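## Task

A loose 24-well cooling block sits on the table, marked with rows A-D and columns 1-6: letters run along a short edge, numbers along a long edge, and A1 is the corner shared by those two edges. Snap-lid micro tubes holding frozen samples stand loose in A1, A3, B6, C1, D4 and D6. Close the lids on the C1 and D4 tubes completely, latched and lying flat on the rim. All other lids must stay as they started. At the end every tube must be upright in its own well, resting on the well floor, and the block flat on the table. A tube may be lifted in between but must be set back down; dropping one more than a few millimetres ends the run as a failure. Open lids are kept open by a light catch. Nothing may depend on the robot holding it at the end. Finish by releasing everything and moving the hands away.

## Robot and tools

Robot: two arms, left_arm and right_arm, mounted facing each other across the table; left_arm's base is on the +y side. The names do not match image sides. Each carries an identical five-finger right hand, so hand axes and numbers mean the same on both arms.

Frames: results report poses in a shared scene frame, metres, origin on the table top between the arm bases, table at z = 0, +z up. Orientation is a quaternion wxyz. Commands, however, use each hand point's own axes. The hand point sits 0.05 m in front of the palm where the index pad meets the thumb tip in a pinch. Its +z runs along the straightened fingers (fingertips 0.06-0.07 m past it), +y points out of the palm, +x runs across the palm from the thumb toward the little finger. A wrist bracket on the little-finger side sticks out 0.03 m beyond the point along +y and 0.11 m across; it can collide.

The row (used by every moving tool): a flat list of 28 numbers, each in [-1, 1], covering both arms even if one is idle. Order: left dx, dy, dz, rx, ry, rz, then left hand little, ring, middle, index, thumb_bend, thumb_turn, force_limit, speed; then the same 14 for the right arm. dx..rz are an offset, not a pose: a displacement of the hand point from its measured pose at the start of the action, in that hand point's own axes. 1.0 equals 0.6 m or 180 degrees; rx, ry, rz form one rotation vector. Fingers and thumb_bend: +1 straight/open, -1 fully curled. thumb_turn: +1 beside the palm, -1 across in front of it. A pinch is about index -0.22, thumb_bend -0.75, thumb_turn -0.57. force_limit maps linearly from about 0 N (-1) to 10 N (+1) at the fingertip, 15 N for the thumb motors; it only stops closing. speed maps from near zero (-1) to full (+1, whole travel 0.6 s); close at -0.9 or slower for a gentle grip. Hand numbers are absolute targets with no 'no change' value: to keep a hand as is, resend its last eight numbers, or before any command its hand_measured six plus hand_force_limit and hand_speed. A motor moves only when its target changes by 0.01 or more.

execute_actions(actions): a list of actions; each action is a table of up to 15 rows, one per 1/30 s step, the last row held if fewer. Each row's offset is taken from the action's starting pose, not the previous row; for a call's first action, from the pose in the last result of this scene. Each step the commanded pose is clipped to 100 mm and 16 degrees from the measured pose, so large offsets need several actions. An empty list just returns state and images.

move(target, speed, stop_force, blocking): target is one 28-number row; its offsets count from the pose in the scene's latest result that shows one. Both hand points travel straight, finishing together in 0.5-10 s. speed is top path speed in m/s, 0.002 to 0.5 (default 0.25); turning up to twice that in rad/s. stop_force (N, 9-40, shared by both arms) ends an arm's path when its wrist sensor feels that much extra push against the motion; the arm then backs up two steps and holds. Use it only slowly, not while rotating, not before 0.2 s of scene time, and omit it when moving off something you press on. blocking=false returns after 0.5 s; then use wait or stop before sending more. Paths do not avoid obstacles or the other arm.

wait(seconds): 0-10, the robot holds its last command. stop(): brakes a running move. zoom_image(camera, region): camera is cam_low, cam_left_wrist or cam_right_wrist; region [x0, y0, x1, y1] in pixels, at most 504 by 504. show_instructions(): shows reference images. finished_scene(scene): ends the current scene, given its number; irreversible.

Results: each arm's hand position, quaternion and velocities; Hand target lines (where the controller is driving); hand_measured, hand_stopped_by (moving, target, force, stalled, fault), hand_load_n (loads near 0 mean a lost grip); Wrist force/torque in hand axes (saturates about 50 N, offsets up to about 4 N); joint positions and torques; 'pose unreachable' when a clearance check altered a command; the move: line, e.g. done, off_target, moving, held, contact, fault, with limits=paced or limits=held. Cameras: cam_low 672x504, wrist fisheye cameras 504x504.

Avoid: stiff arms fault when driven even slightly past a firm contact; a contact torque at a joint limit or 150 N on any part stops that arm for 10 s. Keep the two arms from hitting or pressing on each other, hands included. Do not drop tubes, tip the block or push anything off the table. Long heavy holding heats motors (warning at 70 °C, brake at 85 °C). Press lids with controlled, slow contact, then open the hand and retreat.

Each tool is called after "Request:" as name(argument=value, ...) on one line, values as JSON.

Reference images:

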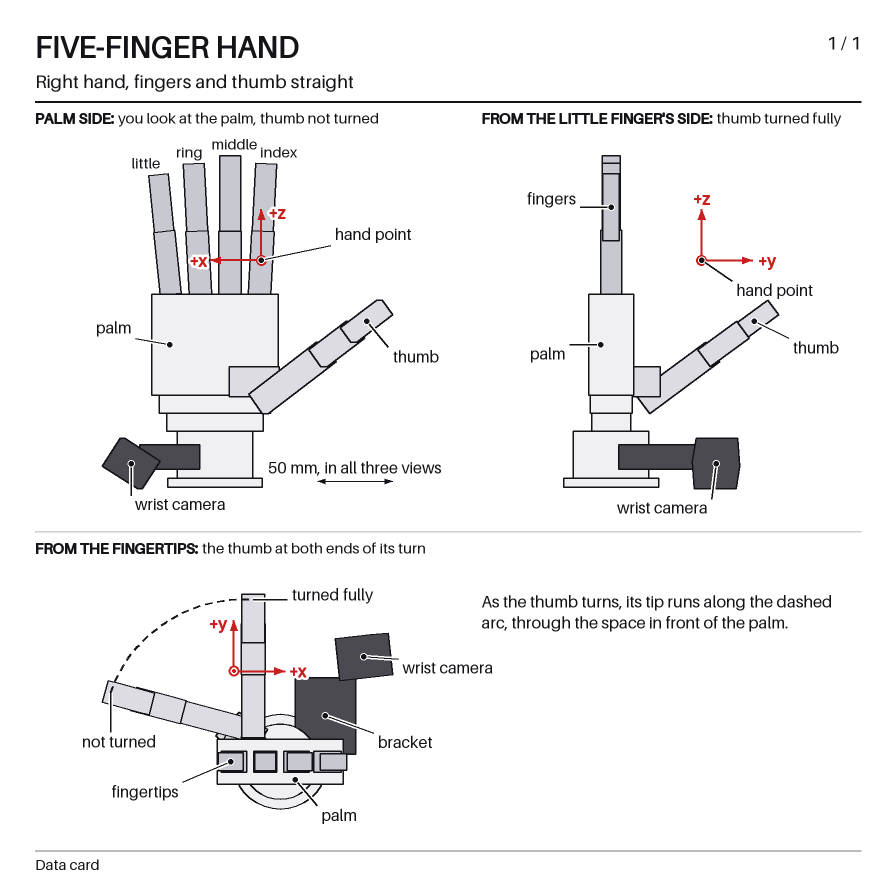

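## Session

I'll start by looking at the current state of the scene.

Request:
execute_actions(actions=[])

Scene clock: 0.00 s.
left_arm: end_effector_position=(+0.2677, +0.4442, +0.4823) hand_measured=(+1.000, +1.000, +1.000, +1.000, +1.000, +1.000) hand_load_n=(+0.0, +0.0, +0.0, +0.0, +0.0, +0.0) hand_stopped_by=(target, target, target, target, target, target) hand_force_limit=0.00 hand_speed=-0.80 end_effector_quat_wxyz=(-0.010, +0.315, +0.949, -0.010) end_effector_velocity=(-0.000, -0.000, +0.000) end_effector_angular_velocity=(-0.001, +0.001, -0.001) | right_arm: end_effector_position=(+0.0946, -0.2522, +0.4844) hand_measured=(+1.000, +1.000, +1.000, +1.000, +1.000, +1.000) hand_load_n=(+0.0, +0.0, +0.0, +0.0, +0.0, +0.0) hand_stopped_by=(target, target, target, target, target, target) hand_force_limit=0.00 hand_speed=-0.80 end_effector_quat_wxyz=(+0.031, -0.351, +0.936, -0.006) end_effector_velocity=(-0.000, -0.000, -0.000) end_effector_angular_velocity=(-0.000, -0.000, +0.000)
Joint positions: left_arm=[ 0.58  -1.734  1.336  1.973  1.6   -1.903] | right_arm=[-1.196 -1.74   1.322  1.927  1.586 -1.864]
Joint velocities: left_arm=[-0.     0.    -0.    -0.     0.001  0.   ] | right_arm=[ 0.001 -0.001  0.001  0.     0.     0.   ]
Joint torques (N m, as the arm reports them, + toward a larger angle): no reading
Wrist force (N, on the end effector, along its own x y z axes, offset not removed): no reading
Wrist torque (N m, same axes, about the end effector's origin, offset not removed): no reading
Hand target (left_arm): +0.268, +0.444, +0.482; -0.010, +0.315, +0.949, -0.010
Hand target (right_arm): +0.095, -0.252, +0.484; +0.031, -0.351, +0.936, -0.006

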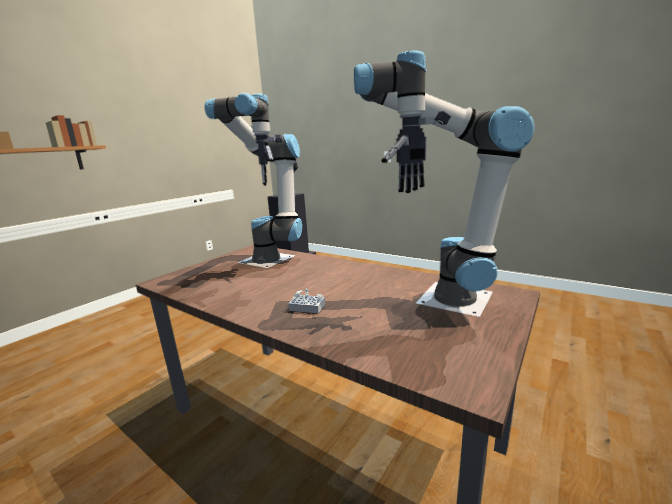

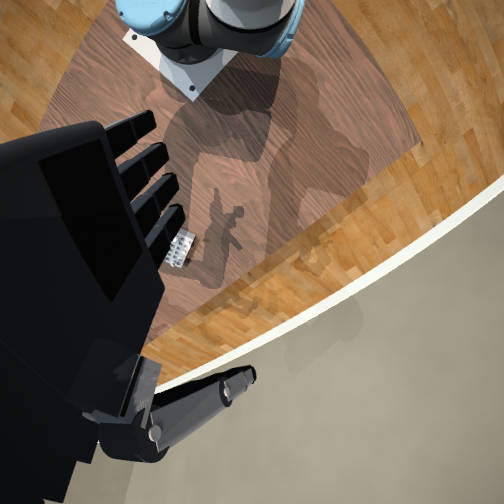

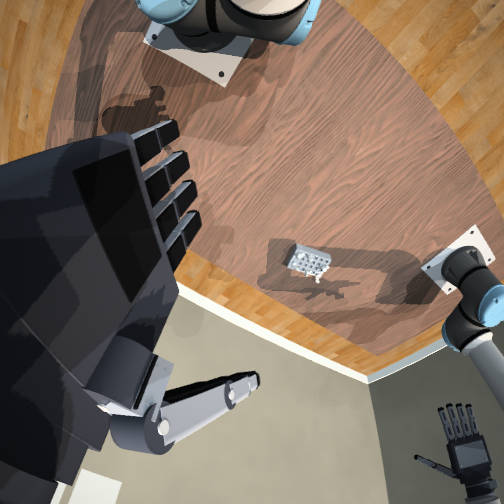

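Request:
zoom_image(camera="cam_low", region=[276, 276, 340, 324])

Request:
zoom_image(camera="cam_right_wrist", region=[275, 230, 345, 300])

Region (276, 276, 340, 324) of cam_low's 672x504 image, scaled by 7.875, with more detail than that image has; it fills the top 378 rows of this view, and the rest is white.

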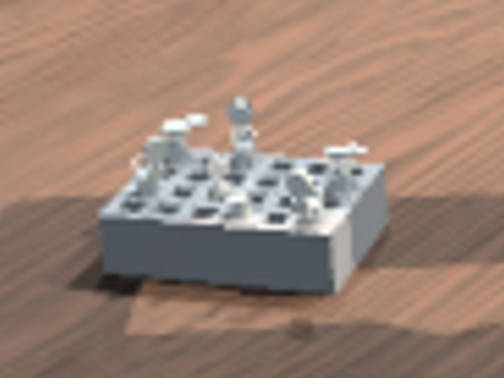

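Region (275, 230, 345, 300) of cam_right_wrist's 504x504 image, scaled by 7.200, with more detail than that image has.

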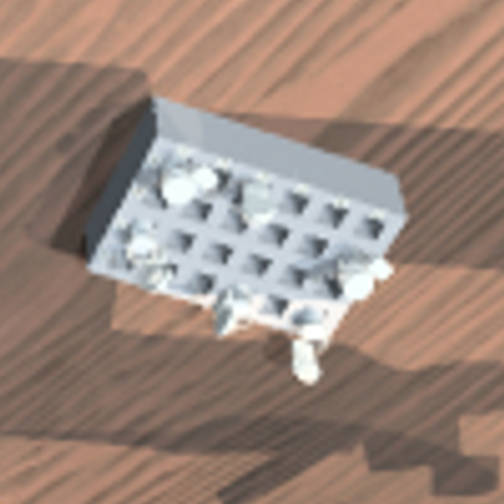

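Request:
move(target=[0,0,0,0,0,0, 1,1,1,1,1,1,0,-0.8, -0.5994,0.1777,0.5685,0,0,0, -1,-1,-1,1,1,1,0,0.5], speed=0.3)

Scene clock: 45.07 s.
left_arm: end_effector_position=(+0.2677, +0.4442, +0.4823) hand_measured=(+1.000, +1.000, +1.000, +1.000, +1.000, +1.000) hand_load_n=(+0.0, +0.0, +0.0, +0.0, +0.0, +0.0) hand_stopped_by=(target, target, target, target, target, target) hand_force_limit=0.00 hand_speed=-0.80 end_effector_quat_wxyz=(-0.010, +0.315, +0.949, -0.010) end_effector_velocity=(-0.000, +0.000, +0.000) end_effector_angular_velocity=(+0.001, +0.000, -0.001) | right_arm: end_effector_position=(+0.3153, +0.0690, +0.1606) hand_measured=(-1.000, -1.000, -1.000, +1.000, +1.000, +1.000) hand_load_n=(+0.0, +0.0, +0.0, +0.0, +0.0, +0.0) hand_stopped_by=(target, target, target, target, target, target) hand_force_limit=0.00 hand_speed=0.50 end_effector_quat_wxyz=(+0.032, -0.351, +0.936, -0.006) end_effector_velocity=(-0.000, +0.003, -0.000) end_effector_angular_velocity=(-0.002, +0.001, +0.002)
Joint positions: left_arm=[ 0.58  -1.734  1.336  1.973  1.6   -1.903] | right_arm=[-0.842 -0.741  0.827  1.432  1.607 -1.51 ]
Joint velocities: left_arm=[-0.     0.    -0.     0.002 -0.     0.   ] | right_arm=[ 0.004  0.011 -0.018  0.01   0.001  0.001]
Joint torques (N m, as the arm reports them, + toward a larger angle): left_arm=[ -0.96  -9.14 -18.98   2.46   0.23   0.21] | right_arm=[  6.79 -41.6  -24.73   4.11   1.11   1.5 ]
Wrist force (N, on the end effector, along its own x y z axes, offset not removed): left_arm=[-0.8 -1.1 -0.6] | right_arm=[-0.7 -0.6 -0.9]
Wrist torque (N m, same axes, about the end effector's origin, offset not removed): left_arm=[-0.22 0.09 -0.08] | right_arm=[-0.14 0.17 -0.10]
Hand target (left_arm): +0.268, +0.444, +0.482; -0.010, +0.315, +0.949, -0.010
Hand target (right_arm): +0.315, +0.069, +0.161; +0.032, -0.351, +0.936, -0.006
Off the commanded pose (left_arm): 0.000 m, 0 deg.
Off the commanded pose (right_arm): 0.001 m, 0 deg.
move: done
camera_calibration (this result's frames):
cam_left_wrist: T_world_to_cam=[[0.69475, 0.718842, -0.0242658, -0.490087], [0.611996, -0.573088, 0.545006, -0.177212], [0.377867, -0.393494, -0.838081, 0.602318], [0, 0, 0, 1]] pos_world=[0.221345, 0.487745, 0.589481]
cam_right_wrist: T_world_to_cam=[[-0.585407, 0.806758, -0.080246, 0.148114], [0.634762, 0.517663, 0.573674, -0.327392], [0.504357, 0.284896, -0.815143, 0.0912204], [0, 0, 0, 1]] pos_world=[0.248515, 0.023998, 0.27406]

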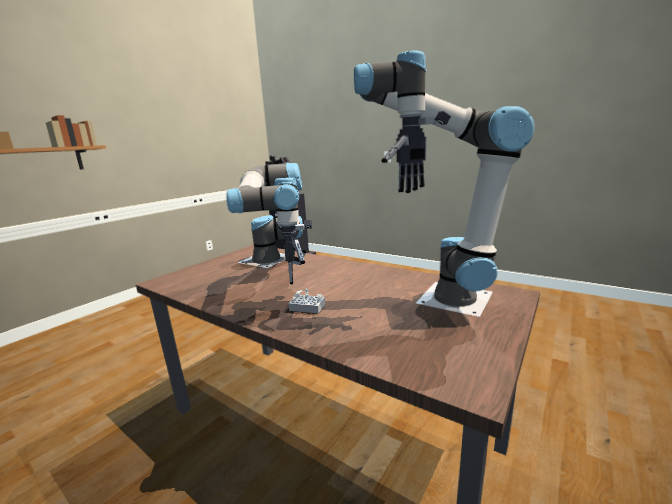

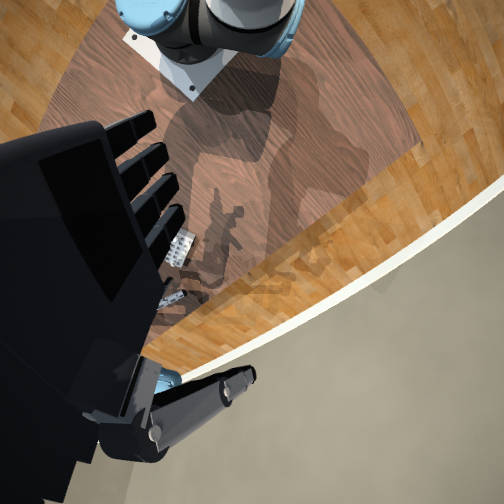

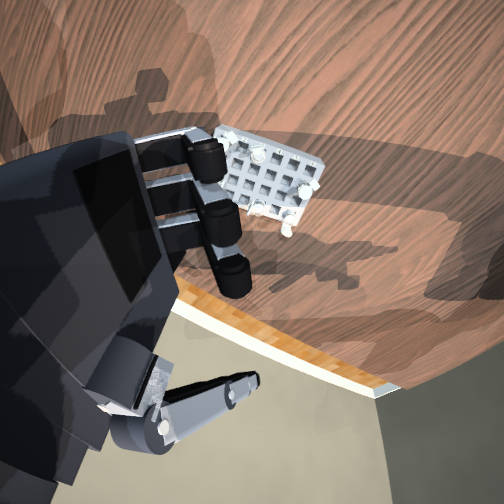

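Request:
zoom_image(camera="cam_right_wrist", region=[200, 110, 340, 250])

Region (200, 110, 340, 250) of cam_right_wrist's 504x504 image, scaled by 3.600, with more detail than that image has.

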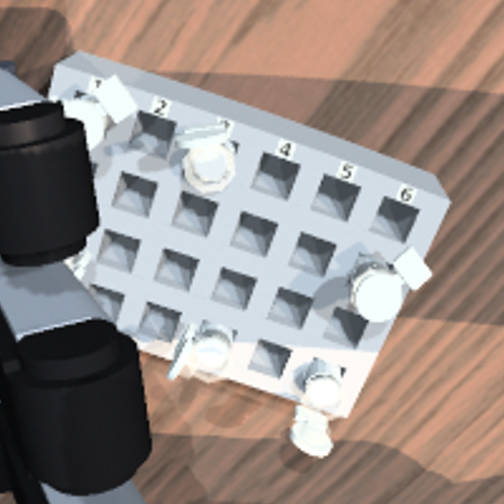

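Request:
execute_actions(actions=[[[0,0,0,0,0,0, 1,1,1,1,1,1,0,-0.8, 0,0,0,0,0,0, 1,1,1,1,1,1,0,1]]])

Scene clock: 49.00 s.
left_arm: end_effector_position=(+0.2677, +0.4442, +0.4823) hand_measured=(+1.000, +1.000, +1.000, +1.000, +1.000, +1.000) hand_load_n=(+0.0, +0.0, +0.0, +0.0, +0.0, +0.0) hand_stopped_by=(target, target, target, target, target, target) hand_force_limit=0.00 hand_speed=-0.80 end_effector_quat_wxyz=(-0.010, +0.315, +0.949, -0.010) end_effector_velocity=(-0.000, -0.000, -0.001) end_effector_angular_velocity=(-0.001, +0.002, -0.000) | right_arm: end_effector_position=(+0.3153, +0.0690, +0.1606) hand_measured=(+0.318, +0.318, +0.318, +1.000, +1.000, +1.000) hand_load_n=(+0.0, +0.0, +0.0, +0.0, +0.0, +0.0) hand_stopped_by=(moving, moving, moving, target, target, target) hand_force_limit=0.00 hand_speed=1.00 end_effector_quat_wxyz=(+0.032, -0.351, +0.936, -0.006) end_effector_velocity=(-0.000, -0.000, -0.001) end_effector_angular_velocity=(-0.002, +0.000, -0.000)
Joint positions: left_arm=[ 0.58  -1.734  1.336  1.973  1.6   -1.903] | right_arm=[-0.842 -0.741  0.827  1.432  1.607 -1.51 ]
Joint velocities: left_arm=[-0.     0.     0.001 -0.     0.002  0.   ] | right_arm=[ 0.     0.     0.002 -0.     0.001  0.   ]
Joint torques (N m, as the arm reports them, + toward a larger angle): left_arm=[ -1.17  -9.81 -18.67   2.4    0.26   0.13] | right_arm=[ -7.6  -55.92 -11.83   0.15  -1.22  -0.83]
Wrist force (N, on the end effector, along its own x y z axes, offset not removed): left_arm=[0.6 0.5 0.5] | right_arm=[-0.8 -1.8 -1.0]
Wrist torque (N m, same axes, about the end effector's origin, offset not removed): left_arm=[-0.02 -0.07 0.08] | right_arm=[-0.27 0.24 -0.05]
Hand target (left_arm): +0.268, +0.444, +0.482; -0.010, +0.315, +0.949, -0.010
Hand target (right_arm): +0.315, +0.069, +0.161; +0.032, -0.351, +0.936, -0.006
Off the commanded pose (left_arm): 0.000 m, 0 deg.
Off the commanded pose (right_arm): 0.000 m, 0 deg.
camera_calibration (this result's frames):
cam_left_wrist: T_world_to_cam=[[0.69475, 0.718842, -0.0242658, -0.490087], [0.611996, -0.573088, 0.545006, -0.177212], [0.377867, -0.393494, -0.838081, 0.602318], [0, 0, 0, 1]] pos_world=[0.221345, 0.487745, 0.589481]
cam_right_wrist: T_world_to_cam=[[-0.585433, 0.806729, -0.0803553, 0.148092], [0.634705, 0.517738, 0.57367, -0.32736], [0.504399, 0.284843, -0.815136, 0.0912143], [0, 0, 0, 1]] pos_world=[0.248467, 0.024035, 0.274049]

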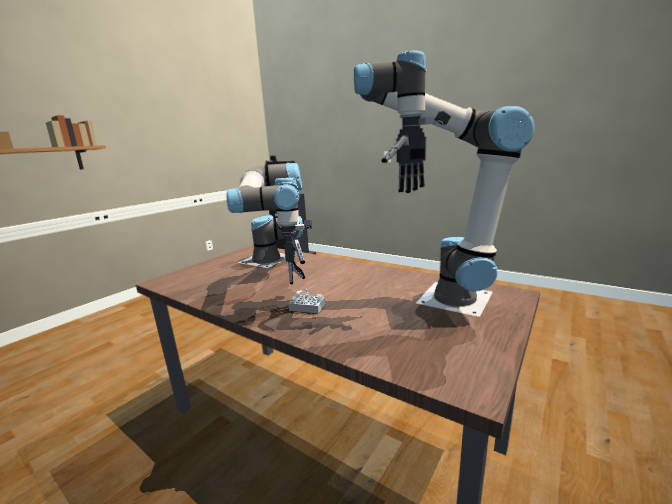

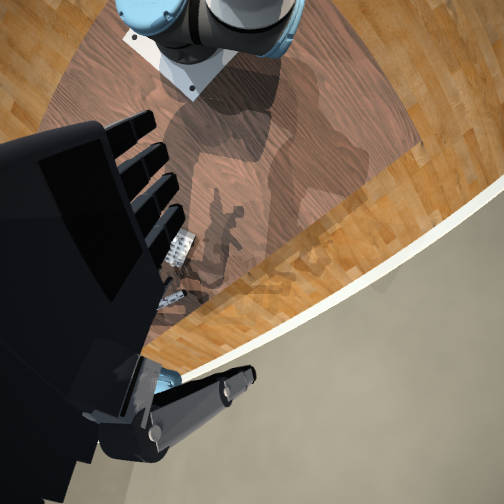

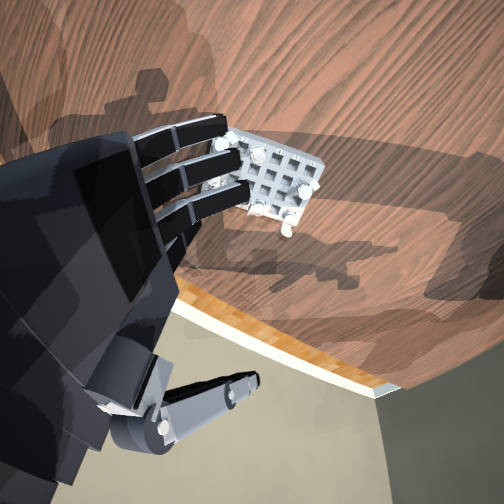

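Request:
execute_actions(actions=[])

Request:
zoom_image(camera="cam_right_wrist", region=[190, 110, 330, 250])

Scene clock: 50.77 s.
left_arm: end_effector_position=(+0.2677, +0.4442, +0.4823) hand_measured=(+1.000, +1.000, +1.000, +1.000, +1.000, +1.000) hand_load_n=(+0.0, +0.0, +0.0, +0.0, +0.0, +0.0) hand_stopped_by=(target, target, target, target, target, target) hand_force_limit=0.00 hand_speed=-0.80 end_effector_quat_wxyz=(-0.010, +0.315, +0.949, -0.010) end_effector_velocity=(-0.000, +0.000, +0.000) end_effector_angular_velocity=(-0.000, +0.000, +0.000) | right_arm: end_effector_position=(+0.3153, +0.0690, +0.1606) hand_measured=(+1.000, +1.000, +1.000, +1.000, +1.000, +1.000) hand_load_n=(+0.0, +0.0, +0.0, +0.0, +0.0, +0.0) hand_stopped_by=(target, target, target, target, target, target) hand_force_limit=0.00 hand_speed=1.00 end_effector_quat_wxyz=(+0.032, -0.351, +0.936, -0.006) end_effector_velocity=(-0.001, +0.000, -0.000) end_effector_angular_velocity=(-0.000, -0.000, +0.001)
Joint positions: left_arm=[ 0.58  -1.734  1.336  1.973  1.6   -1.903] | right_arm=[-0.842 -0.741  0.827  1.432  1.607 -1.51 ]
Joint velocities: left_arm=[-0.    -0.    -0.001  0.001  0.    -0.   ] | right_arm=[ 0.001 -0.     0.    -0.     0.    -0.   ]
Joint torques (N m, as the arm reports them, + toward a larger angle): left_arm=[ -0.8  -10.07 -18.48   2.4    0.31   0.15] | right_arm=[ -7.88 -56.12 -11.83   0.12  -1.59  -1.65]
Wrist force (N, on the end effector, along its own x y z axes, offset not removed): left_arm=[-0.5 -0.4 1.0] | right_arm=[-0.5 -0.8 -0.9]
Wrist torque (N m, same axes, about the end effector's origin, offset not removed): left_arm=[-0.25 -0.08 -0.03] | right_arm=[-0.14 0.10 -0.10]
Hand target (left_arm): +0.268, +0.444, +0.482; -0.010, +0.315, +0.949, -0.010
Hand target (right_arm): +0.315, +0.069, +0.161; +0.032, -0.351, +0.936, -0.006
Off the commanded pose (left_arm): 0.000 m, 0 deg.
Off the commanded pose (right_arm): 0.000 m, 0 deg.
camera_calibration (this result's frames):
cam_left_wrist: T_world_to_cam=[[0.69475, 0.718842, -0.0242657, -0.490087], [0.611996, -0.573088, 0.545006, -0.177212], [0.377867, -0.393494, -0.838081, 0.602318], [0, 0, 0, 1]] pos_world=[0.221345, 0.487745, 0.589481]
cam_right_wrist: T_world_to_cam=[[-0.585407, 0.806758, -0.0802467, 0.148114], [0.634762, 0.517664, 0.573674, -0.327392], [0.504357, 0.284895, -0.815143, 0.0912205], [0, 0, 0, 1]] pos_world=[0.248515, 0.0239981, 0.27406]

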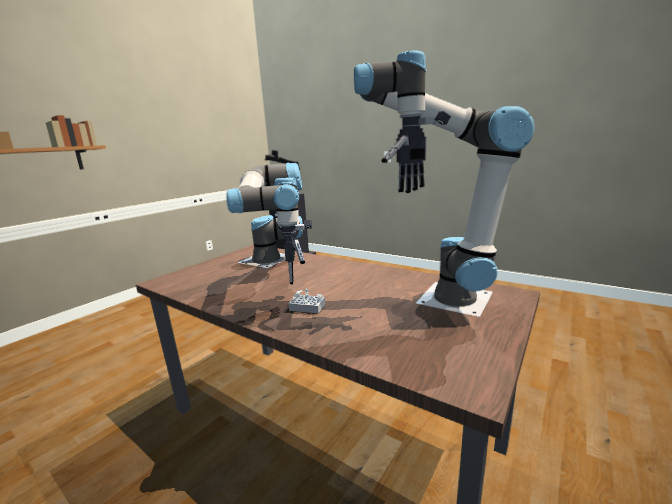

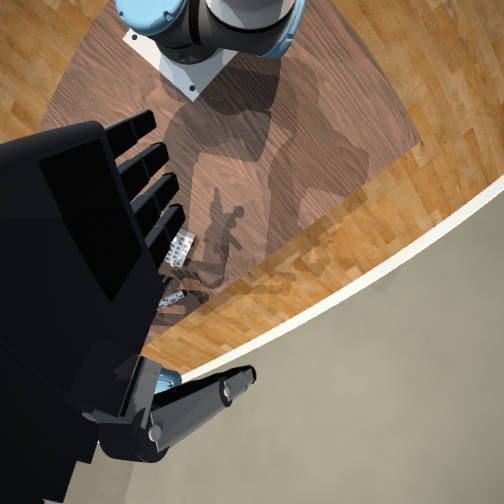

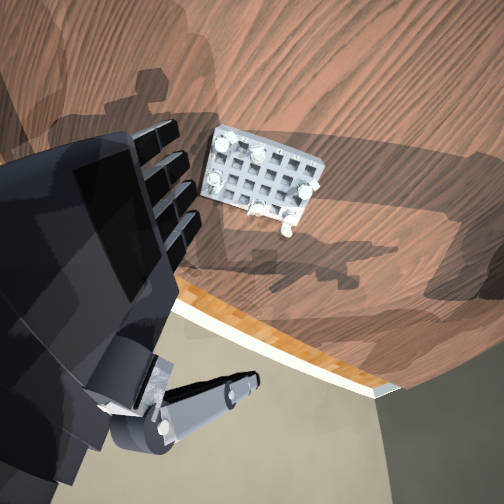

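Region (190, 110, 330, 250) of cam_right_wrist's 504x504 image, scaled by 3.600, with more detail than that image has.

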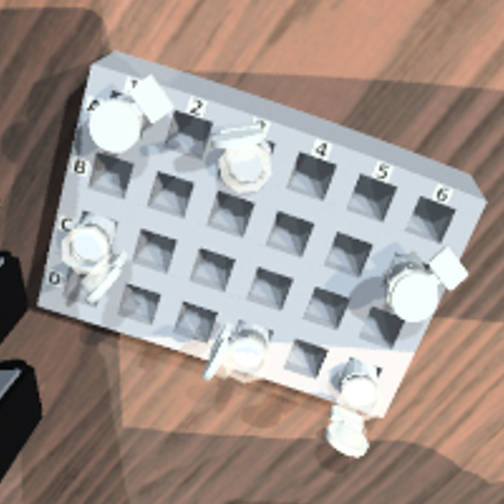

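Request:
zoom_image(camera="cam_right_wrist", region=[195, 160, 275, 230])

Region (195, 160, 275, 230) of cam_right_wrist's 504x504 image, scaled by 6.300, with more detail than that image has; it fills the top 441 rows of this view, and the rest is white.

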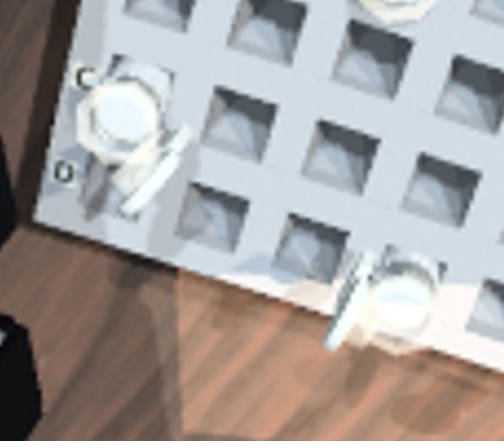

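Request:
move(target=[-0.3587,-0.4336,0.5656,0.002,-0.0118,-0.8076, 1,-1,-1,-1,1,1,0,0.5, 0.2475,-0.1721,0.0669,-0.0368,-0.1796,-0.1064, 1,1,1,1,-1,1,0,0.5], speed=0.4)

Scene clock: 174.57 s.
left_arm: end_effector_position=(+0.2759, +0.1025, +0.1471) hand_measured=(+1.000, -1.000, -1.000, -1.000, +1.000, +1.000) hand_load_n=(+0.0, +0.0, +0.0, +0.0, +0.0, +0.0) hand_stopped_by=(target, target, target, target, target, target) hand_force_limit=0.00 hand_speed=0.50 end_effector_quat_wxyz=(+0.001, +0.812, -0.583, -0.000) end_effector_velocity=(+0.000, -0.002, -0.002) end_effector_angular_velocity=(+0.001, -0.002, +0.015) | right_arm: end_effector_position=(+0.2740, -0.1059, +0.1157) hand_measured=(+1.000, +1.000, +1.000, +1.000, -1.000, +1.000) hand_load_n=(+0.0, +0.0, +0.0, +0.0, +0.0, +0.0) hand_stopped_by=(target, target, target, target, target, target) hand_force_limit=0.00 hand_speed=0.50 end_effector_quat_wxyz=(+0.268, -0.489, +0.818, +0.140) end_effector_velocity=(-0.001, -0.001, -0.000) end_effector_angular_velocity=(+0.002, -0.002, +0.004)
Joint positions: left_arm=[ 0.436 -0.958  1.251  1.278  1.572 -4.583] | right_arm=[-1.265 -1.351  1.96   0.454  1.208 -2.195]
Joint velocities: left_arm=[-0.001  0.003 -0.    -0.002 -0.002 -0.017] | right_arm=[-0.003 -0.002  0.005 -0.004 -0.004 -0.005]
Joint torques (N m, as the arm reports them, + toward a larger angle): left_arm=[-14.1  -36.41 -27.72   0.78  -2.22  -1.65] | right_arm=[ -9.29 -33.26  -9.3   -0.66  -2.28  -1.7 ]
Wrist force (N, on the end effector, along its own x y z axes, offset not removed): left_arm=[2.4 -0.8 2.8] | right_arm=[-1.5 -0.8 1.1]
Wrist torque (N m, same axes, about the end effector's origin, offset not removed): left_arm=[-0.47 -0.32 0.11] | right_arm=[-0.34 0.20 -0.14]
Hand target (left_arm): +0.276, +0.102, +0.147; +0.000, +0.813, -0.583, -0.000
Hand target (right_arm): +0.274, -0.106, +0.116; +0.268, -0.489, +0.818, +0.140
Off the commanded pose (left_arm): 0.000 m, 0 deg.
Off the commanded pose (right_arm): 0.000 m, 0 deg.
move: done
camera_calibration (this result's frames):
cam_left_wrist: T_world_to_cam=[[-0.980765, -0.195143, 0.00427206, 0.293498], [-0.160245, 0.817482, 0.553213, -0.125951], [-0.111448, 0.541888, -0.833029, 0.222177], [0, 0, 0, 1]] pos_world=[0.292431, 0.0398418, 0.253503]
cam_right_wrist: T_world_to_cam=[[-0.821821, 0.569205, -0.0248119, 0.294628], [0.203948, 0.334566, 0.920038, -0.126282], [0.531992, 0.751046, -0.391042, 0.117954], [0, 0, 0, 1]] pos_world=[0.205136, -0.214043, 0.16962]

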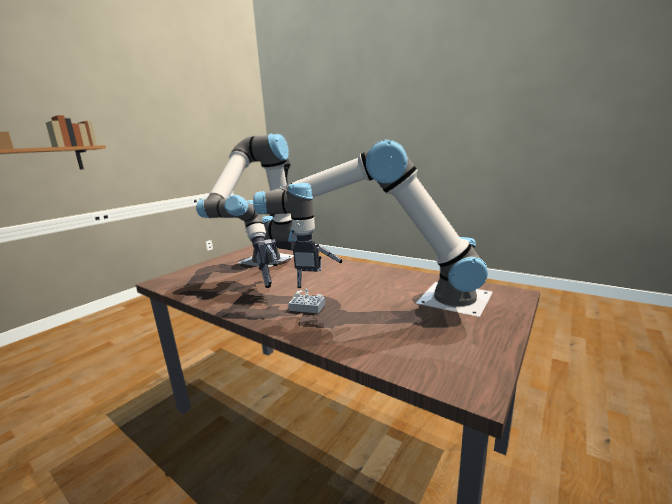

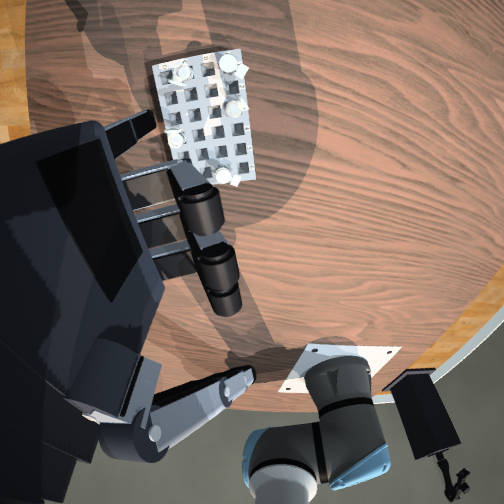

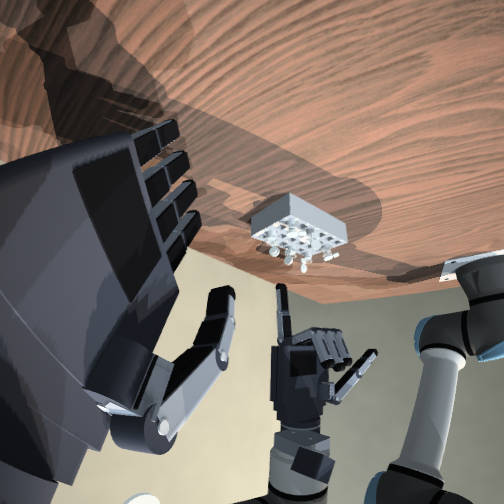

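Request:
zoom_image(camera="cam_left_wrist", region=[120, 40, 270, 190])

Request:
zoom_image(camera="cam_right_wrist", region=[240, 185, 360, 305])

Region (120, 40, 270, 190) of cam_left_wrist's 504x504 image, scaled by 3.360, with more detail than that image has.

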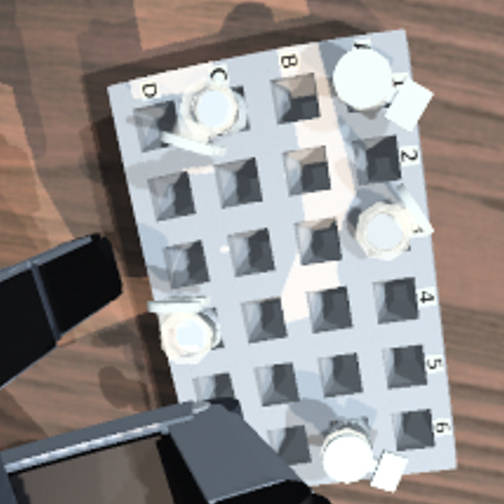

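Region (240, 185, 360, 305) of cam_right_wrist's 504x504 image, scaled by 4.200, with more detail than that image has.

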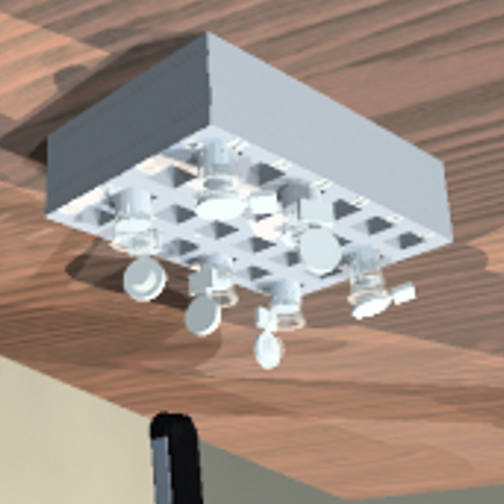

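Request:
zoom_image(camera="cam_right_wrist", region=[255, 220, 345, 295])

Request:
zoom_image(camera="cam_left_wrist", region=[135, 55, 215, 155])

Region (255, 220, 345, 295) of cam_right_wrist's 504x504 image, scaled by 5.600, with more detail than that image has.

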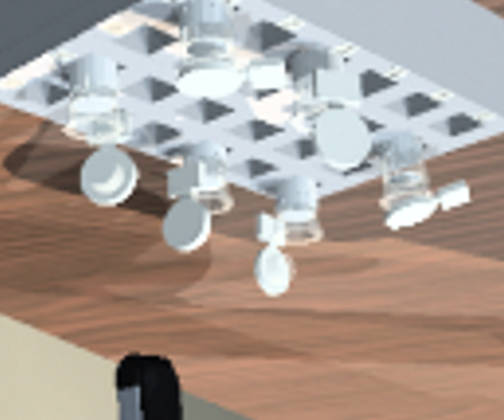

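Region (135, 55, 215, 155) of cam_left_wrist's 504x504 image, scaled by 5.040, with more detail than that image has; it fills the left 403 columns of this view, and the rest is white.

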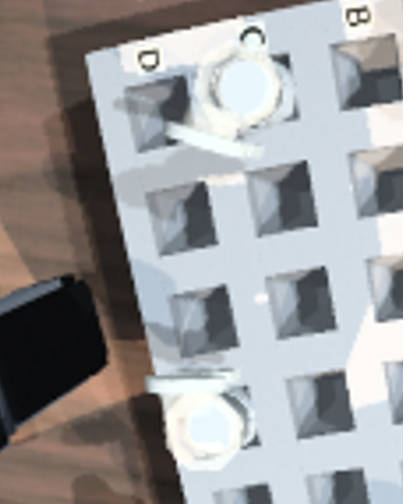

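Request:
move(target=[-0.01017,-0.00657,0.0602,0,0,0.0372, 1,-1,-1,-1,1,1,0,0.5, 0,0,0,0,0,0, 1,1,1,1,-1,1,0,0.5], speed=0.06)

Request:
zoom_image(camera="cam_right_wrist", region=[255, 220, 345, 295])

Request:
zoom_image(camera="cam_left_wrist", region=[110, 50, 230, 170])

Scene clock: 216.87 s.
left_arm: end_effector_position=(+0.2777, +0.1094, +0.1111) hand_measured=(+1.000, -1.000, -1.000, -1.000, +1.000, +1.000) hand_load_n=(+0.0, +0.0, +0.0, +0.0, +0.0, +0.0) hand_stopped_by=(target, target, target, target, target, target) hand_force_limit=0.00 hand_speed=0.50 end_effector_quat_wxyz=(+0.000, +0.777, -0.630, -0.000) end_effector_velocity=(-0.000, +0.001, -0.002) end_effector_angular_velocity=(-0.000, +0.001, -0.007) | right_arm: end_effector_position=(+0.2740, -0.1059, +0.1157) hand_measured=(+1.000, +1.000, +1.000, +1.000, -1.000, +1.000) hand_load_n=(+0.0, +0.0, +0.0, +0.0, +0.0, +0.0) hand_stopped_by=(target, target, target, target, target, target) hand_force_limit=0.00 hand_speed=0.50 end_effector_quat_wxyz=(+0.268, -0.489, +0.818, +0.140) end_effector_velocity=(+0.000, -0.000, -0.001) end_effector_angular_velocity=(-0.001, +0.001, -0.001)
Joint positions: left_arm=[ 0.436 -0.928  1.297  1.202  1.572 -4.467] | right_arm=[-1.265 -1.351  1.96   0.454  1.208 -2.195]
Joint velocities: left_arm=[-0.     0.002  0.004 -0.005  0.     0.007] | right_arm=[-0.001  0.001  0.     0.     0.001 -0.   ]
Joint torques (N m, as the arm reports them, + toward a larger angle): left_arm=[-14.99 -35.56  -9.68   1.06   2.59   1.47] | right_arm=[  6.63 -16.98 -21.51   3.12   0.67   1.46]
Wrist force (N, on the end effector, along its own x y z axes, offset not removed): left_arm=[-0.4 -0.8 1.1] | right_arm=[-1.0 -1.8 -0.6]
Wrist torque (N m, same axes, about the end effector's origin, offset not removed): left_arm=[-0.20 -0.11 -0.14] | right_arm=[-0.37 0.30 -0.15]
Hand target (left_arm): +0.278, +0.109, +0.111; +0.001, +0.777, -0.630, -0.000
Hand target (right_arm): +0.274, -0.106, +0.116; +0.268, -0.489, +0.818, +0.140
Off the commanded pose (left_arm): 0.000 m, 0 deg.
Off the commanded pose (right_arm): 0.000 m, 0 deg.
move: done
camera_calibration (this result's frames):
cam_left_wrist: T_world_to_cam=[[-0.996768, -0.0802342, 0.00409724, 0.288608], [-0.0645821, 0.830566, 0.553163, -0.139482], [-0.0477856, 0.551111, -0.833063, 0.170005], [0, 0, 0, 1]] pos_world=[0.286791, 0.0453137, 0.217599]
cam_right_wrist: T_world_to_cam=[[-0.821822, 0.569204, -0.0248115, 0.294628], [0.203947, 0.334564, 0.920039, -0.126282], [0.531991, 0.751048, -0.391039, 0.117954], [0, 0, 0, 1]] pos_world=[0.205136, -0.214044, 0.169619]

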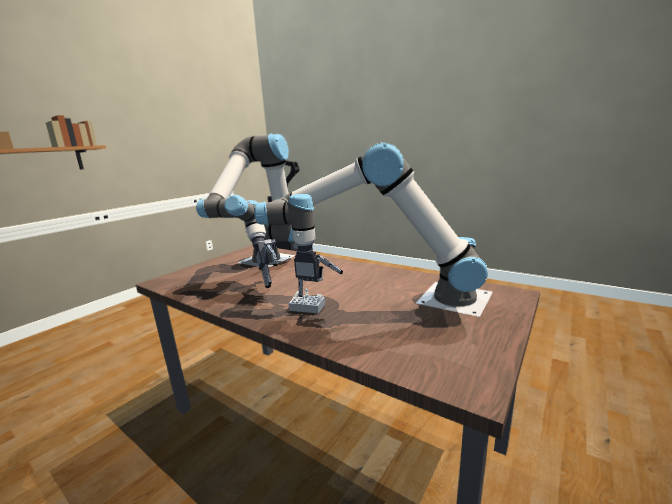

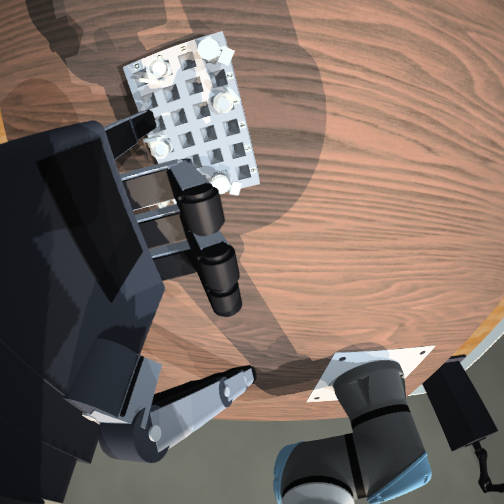

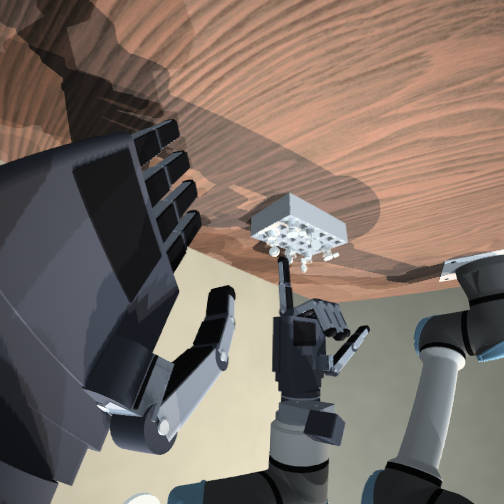

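Region (255, 220, 345, 295) of cam_right_wrist's 504x504 image, scaled by 5.600, with more detail than that image has.

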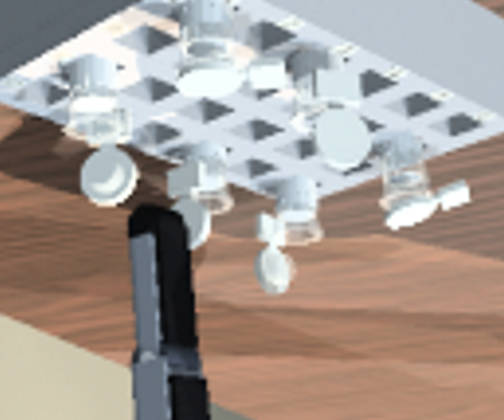

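Region (110, 50, 230, 170) of cam_left_wrist's 504x504 image, scaled by 4.200, with more detail than that image has.

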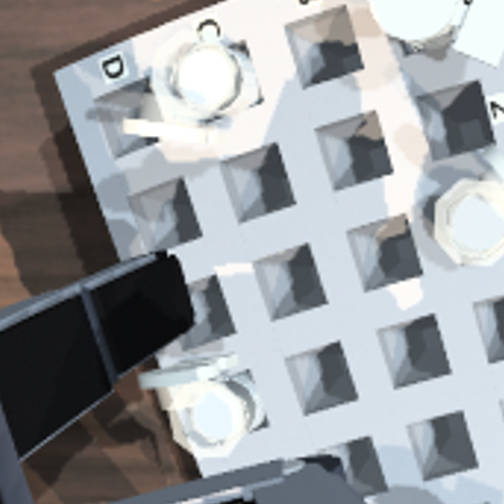

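Request:
move(target=[-0.0383,0,0,0,0,0, 1,-1,-1,-1,1,1,0,0.5, 0,0,0,0,0,0, 1,1,1,1,-1,1,0,0.5], speed=0.02, stop_force=9)

Request:
zoom_image(camera="cam_right_wrist", region=[255, 220, 345, 295])

Request:
zoom_image(camera="cam_left_wrist", region=[110, 50, 230, 170])

Scene clock: 223.60 s.
left_arm: end_effector_position=(+0.2730, +0.1317, +0.1111) hand_measured=(+1.000, -1.000, -1.000, -1.000, +1.000, +1.000) hand_load_n=(+0.0, +0.0, +0.0, +0.0, +0.0, +0.0) hand_stopped_by=(target, target, target, target, target, target) hand_force_limit=0.00 hand_speed=0.50 end_effector_quat_wxyz=(+0.000, +0.777, -0.630, -0.000) end_effector_velocity=(-0.000, +0.002, +0.000) end_effector_angular_velocity=(-0.000, -0.001, +0.000) | right_arm: end_effector_position=(+0.2740, -0.1059, +0.1157) hand_measured=(+1.000, +1.000, +1.000, +1.000, -1.000, +1.000) hand_load_n=(+0.0, +0.0, +0.0, +0.0, +0.0, +0.0) hand_stopped_by=(target, target, target, target, target, target) hand_force_limit=0.00 hand_speed=0.50 end_effector_quat_wxyz=(+0.268, -0.489, +0.818, +0.140) end_effector_velocity=(+0.001, -0.000, -0.000) end_effector_angular_velocity=(-0.001, +0.000, -0.002)
Joint positions: left_arm=[ 0.447 -0.974  1.374  1.171  1.572 -4.456] | right_arm=[-1.265 -1.351  1.96   0.454  1.208 -2.195]
Joint velocities: left_arm=[ 0.001 -0.005  0.007 -0.003 -0.001  0.001] | right_arm=[-0.001  0.001 -0.    -0.     0.001  0.001]
Joint torques (N m, as the arm reports them, + toward a larger angle): left_arm=[ 16.16 -55.32  -7.89   0.89  -2.74   1.26] | right_arm=[  5.4  -17.34 -20.48   2.8    0.54   1.26]
Wrist force (N, on the end effector, along its own x y z axes, offset not removed): left_arm=[0.0 -0.7 -1.9] | right_arm=[-0.7 -1.5 -0.1]
Wrist torque (N m, same axes, about the end effector's origin, offset not removed): left_arm=[0.00 0.31 0.03] | right_arm=[-0.35 0.19 -0.15]
Hand target (left_arm): +0.273, +0.132, +0.111; +0.000, +0.777, -0.630, -0.000
Hand target (right_arm): +0.274, -0.106, +0.116; +0.268, -0.489, +0.818, +0.140
Off the commanded pose (left_arm): 0.000 m, 0 deg.
Off the commanded pose (right_arm): 0.000 m, 0 deg.
move: done
camera_calibration (this result's frames):
cam_left_wrist: T_world_to_cam=[[-0.996768, -0.0802235, 0.00410462, 0.28571], [-0.0645666, 0.830538, 0.553207, -0.158249], [-0.0477893, 0.551155, -0.833033, 0.157514], [0, 0, 0, 1]] pos_world=[0.282097, 0.0675381, 0.217586]
cam_right_wrist: T_world_to_cam=[[-0.821821, 0.569205, -0.0248118, 0.294628], [0.203948, 0.334566, 0.920038, -0.126282], [0.531992, 0.751046, -0.391042, 0.117954], [0, 0, 0, 1]] pos_world=[0.205136, -0.214043, 0.16962]

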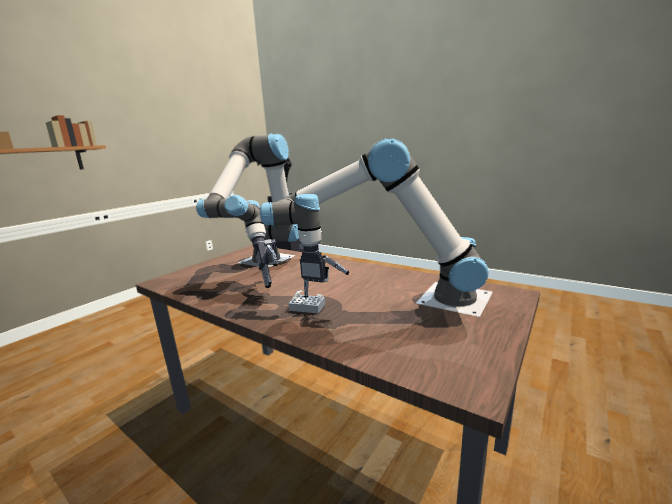

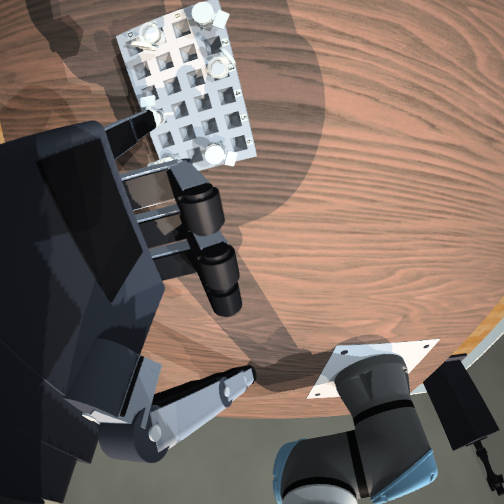

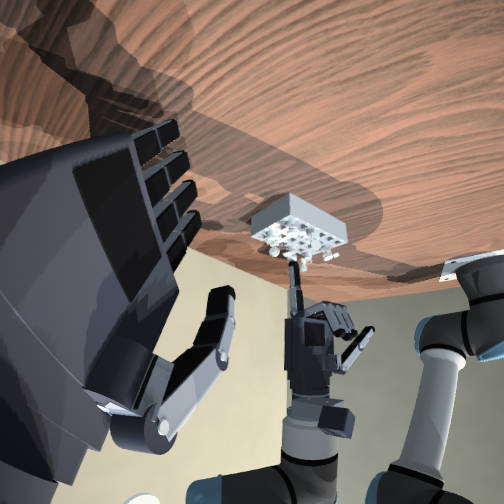

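Region (255, 220, 345, 295) of cam_right_wrist's 504x504 image, scaled by 5.600, with more detail than that image has.

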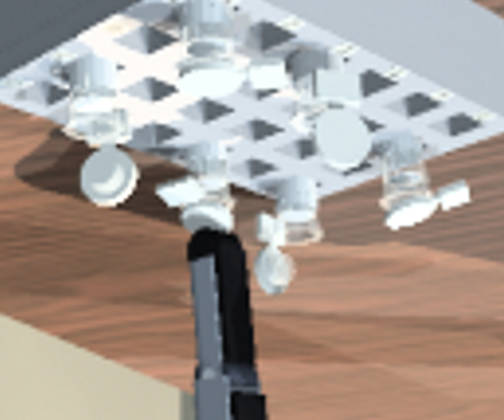

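Region (110, 50, 230, 170) of cam_left_wrist's 504x504 image, scaled by 4.200, with more detail than that image has.

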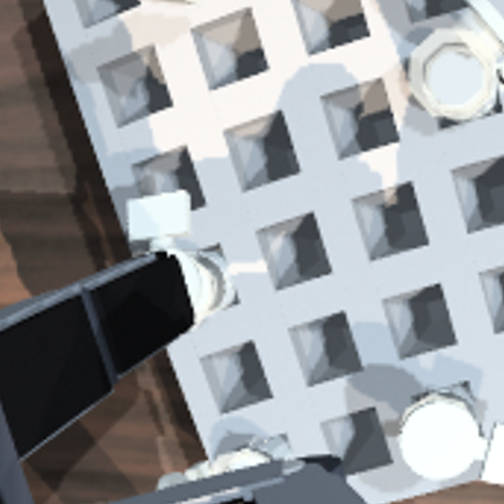

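Request:
move(target=[0,0,0.015,0,0,0, 1,-1,-1,-1,1,1,0,0.5, 0,0,0,0,0,0, 1,1,1,1,-1,1,0,0.5], speed=0.004, stop_force=15)

Request:
zoom_image(camera="cam_right_wrist", region=[265, 230, 325, 280])

Request:
zoom_image(camera="cam_left_wrist", region=[110, 50, 230, 170])

Scene clock: 228.50 s.
left_arm: end_effector_position=(+0.2729, +0.1318, +0.1043) hand_measured=(+1.000, -1.000, -1.000, -1.000, +1.000, +1.000) hand_load_n=(-0.5, +0.0, +0.0, +0.0, +0.0, +0.0) hand_stopped_by=(target, target, target, target, target, target) hand_force_limit=0.00 hand_speed=0.50 end_effector_quat_wxyz=(+0.000, +0.777, -0.630, -0.000) end_effector_velocity=(-0.000, +0.001, +0.001) end_effector_angular_velocity=(+0.005, +0.001, +0.001) | right_arm: end_effector_position=(+0.2740, -0.1059, +0.1157) hand_measured=(+1.000, +1.000, +1.000, +1.000, -1.000, +1.000) hand_load_n=(+0.0, +0.0, +0.0, +0.0, +0.0, +0.0) hand_stopped_by=(target, target, target, target, target, target) hand_force_limit=0.00 hand_speed=0.50 end_effector_quat_wxyz=(+0.268, -0.489, +0.818, +0.140) end_effector_velocity=(+0.001, -0.000, +0.000) end_effector_angular_velocity=(+0.000, +0.000, -0.001)
Joint positions: left_arm=[ 0.447 -0.968  1.383  1.156  1.572 -4.456] | right_arm=[-1.265 -1.351  1.96   0.454  1.208 -2.195]
Joint velocities: left_arm=[-0.    -0.001 -0.001  0.006 -0.001 -0.001] | right_arm=[-0.001  0.    -0.    -0.    -0.     0.   ]
Joint torques (N m, as the arm reports them, + toward a larger angle): left_arm=[-13.38 -42.13 -20.82   2.15  -1.86  -1.89] | right_arm=[  3.3  -19.03 -17.96   2.37  -0.16   0.43]
Wrist force (N, on the end effector, along its own x y z axes, offset not removed): left_arm=[-3.5 -0.5 -21.8] | right_arm=[-1.1 -1.5 -0.2]
Wrist torque (N m, same axes, about the end effector's origin, offset not removed): left_arm=[1.15 1.65 -0.14] | right_arm=[-0.38 0.28 -0.18]
Hand target (left_arm): +0.273, +0.132, +0.105; +0.000, +0.777, -0.630, -0.000
Hand target (right_arm): +0.274, -0.106, +0.116; +0.268, -0.489, +0.818, +0.140
Off the commanded pose (left_arm): 0.002 m, 0 deg.
Off the commanded pose (right_arm): 0.000 m, 0 deg.
move: contact (left_arm)
camera_calibration (this result's frames):
cam_left_wrist: T_world_to_cam=[[-0.996767, -0.0802391, 0.00415802, 0.285704], [-0.0645428, 0.830454, 0.553335, -0.15456], [-0.0478521, 0.551278, -0.832948, 0.151758], [0, 0, 0, 1]] pos_world=[0.282066, 0.0676189, 0.210742]
cam_right_wrist: T_world_to_cam=[[-0.821821, 0.569205, -0.0248118, 0.294628], [0.203949, 0.334567, 0.920038, -0.126282], [0.531992, 0.751046, -0.391042, 0.117954], [0, 0, 0, 1]] pos_world=[0.205136, -0.214043, 0.16962]

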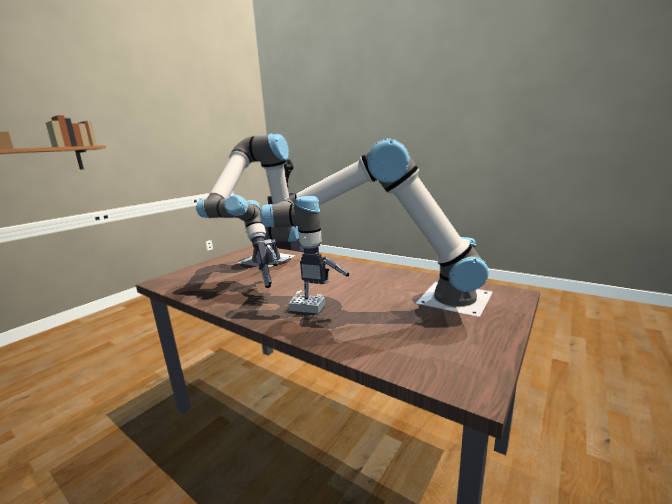

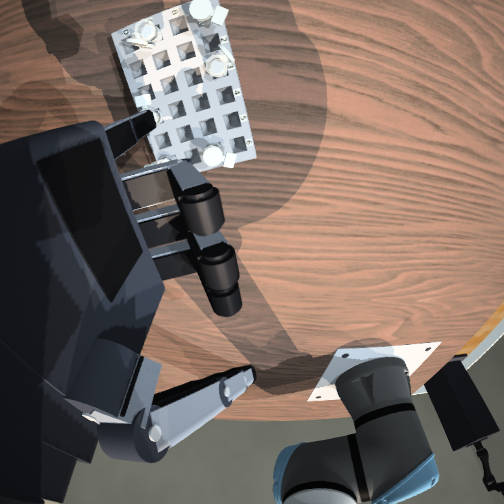

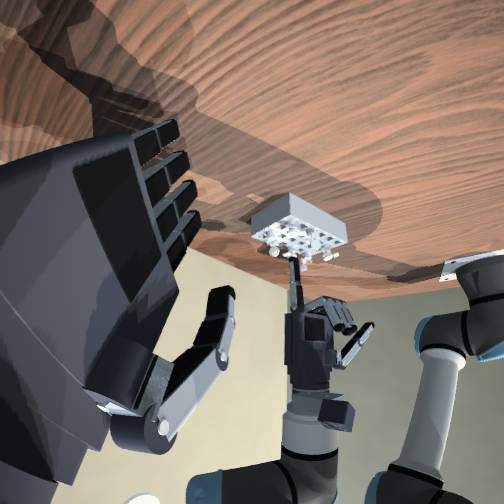

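Region (265, 230, 325, 280) of cam_right_wrist's 504x504 image, scaled by 8.400, with more detail than that image has.

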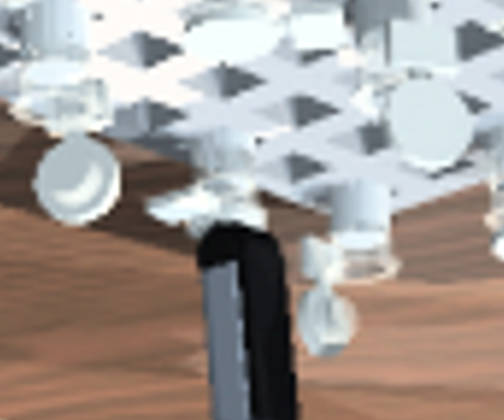

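Region (110, 50, 230, 170) of cam_left_wrist's 504x504 image, scaled by 4.200, with more detail than that image has.

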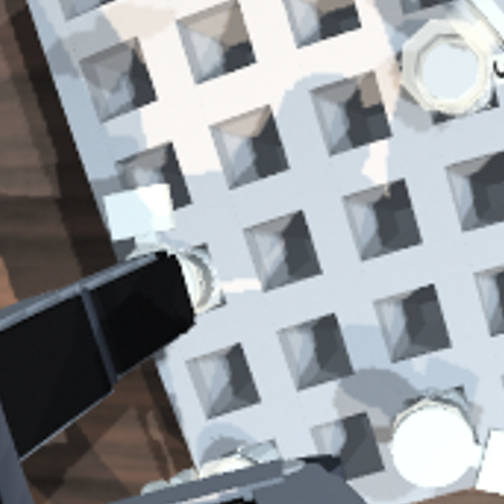

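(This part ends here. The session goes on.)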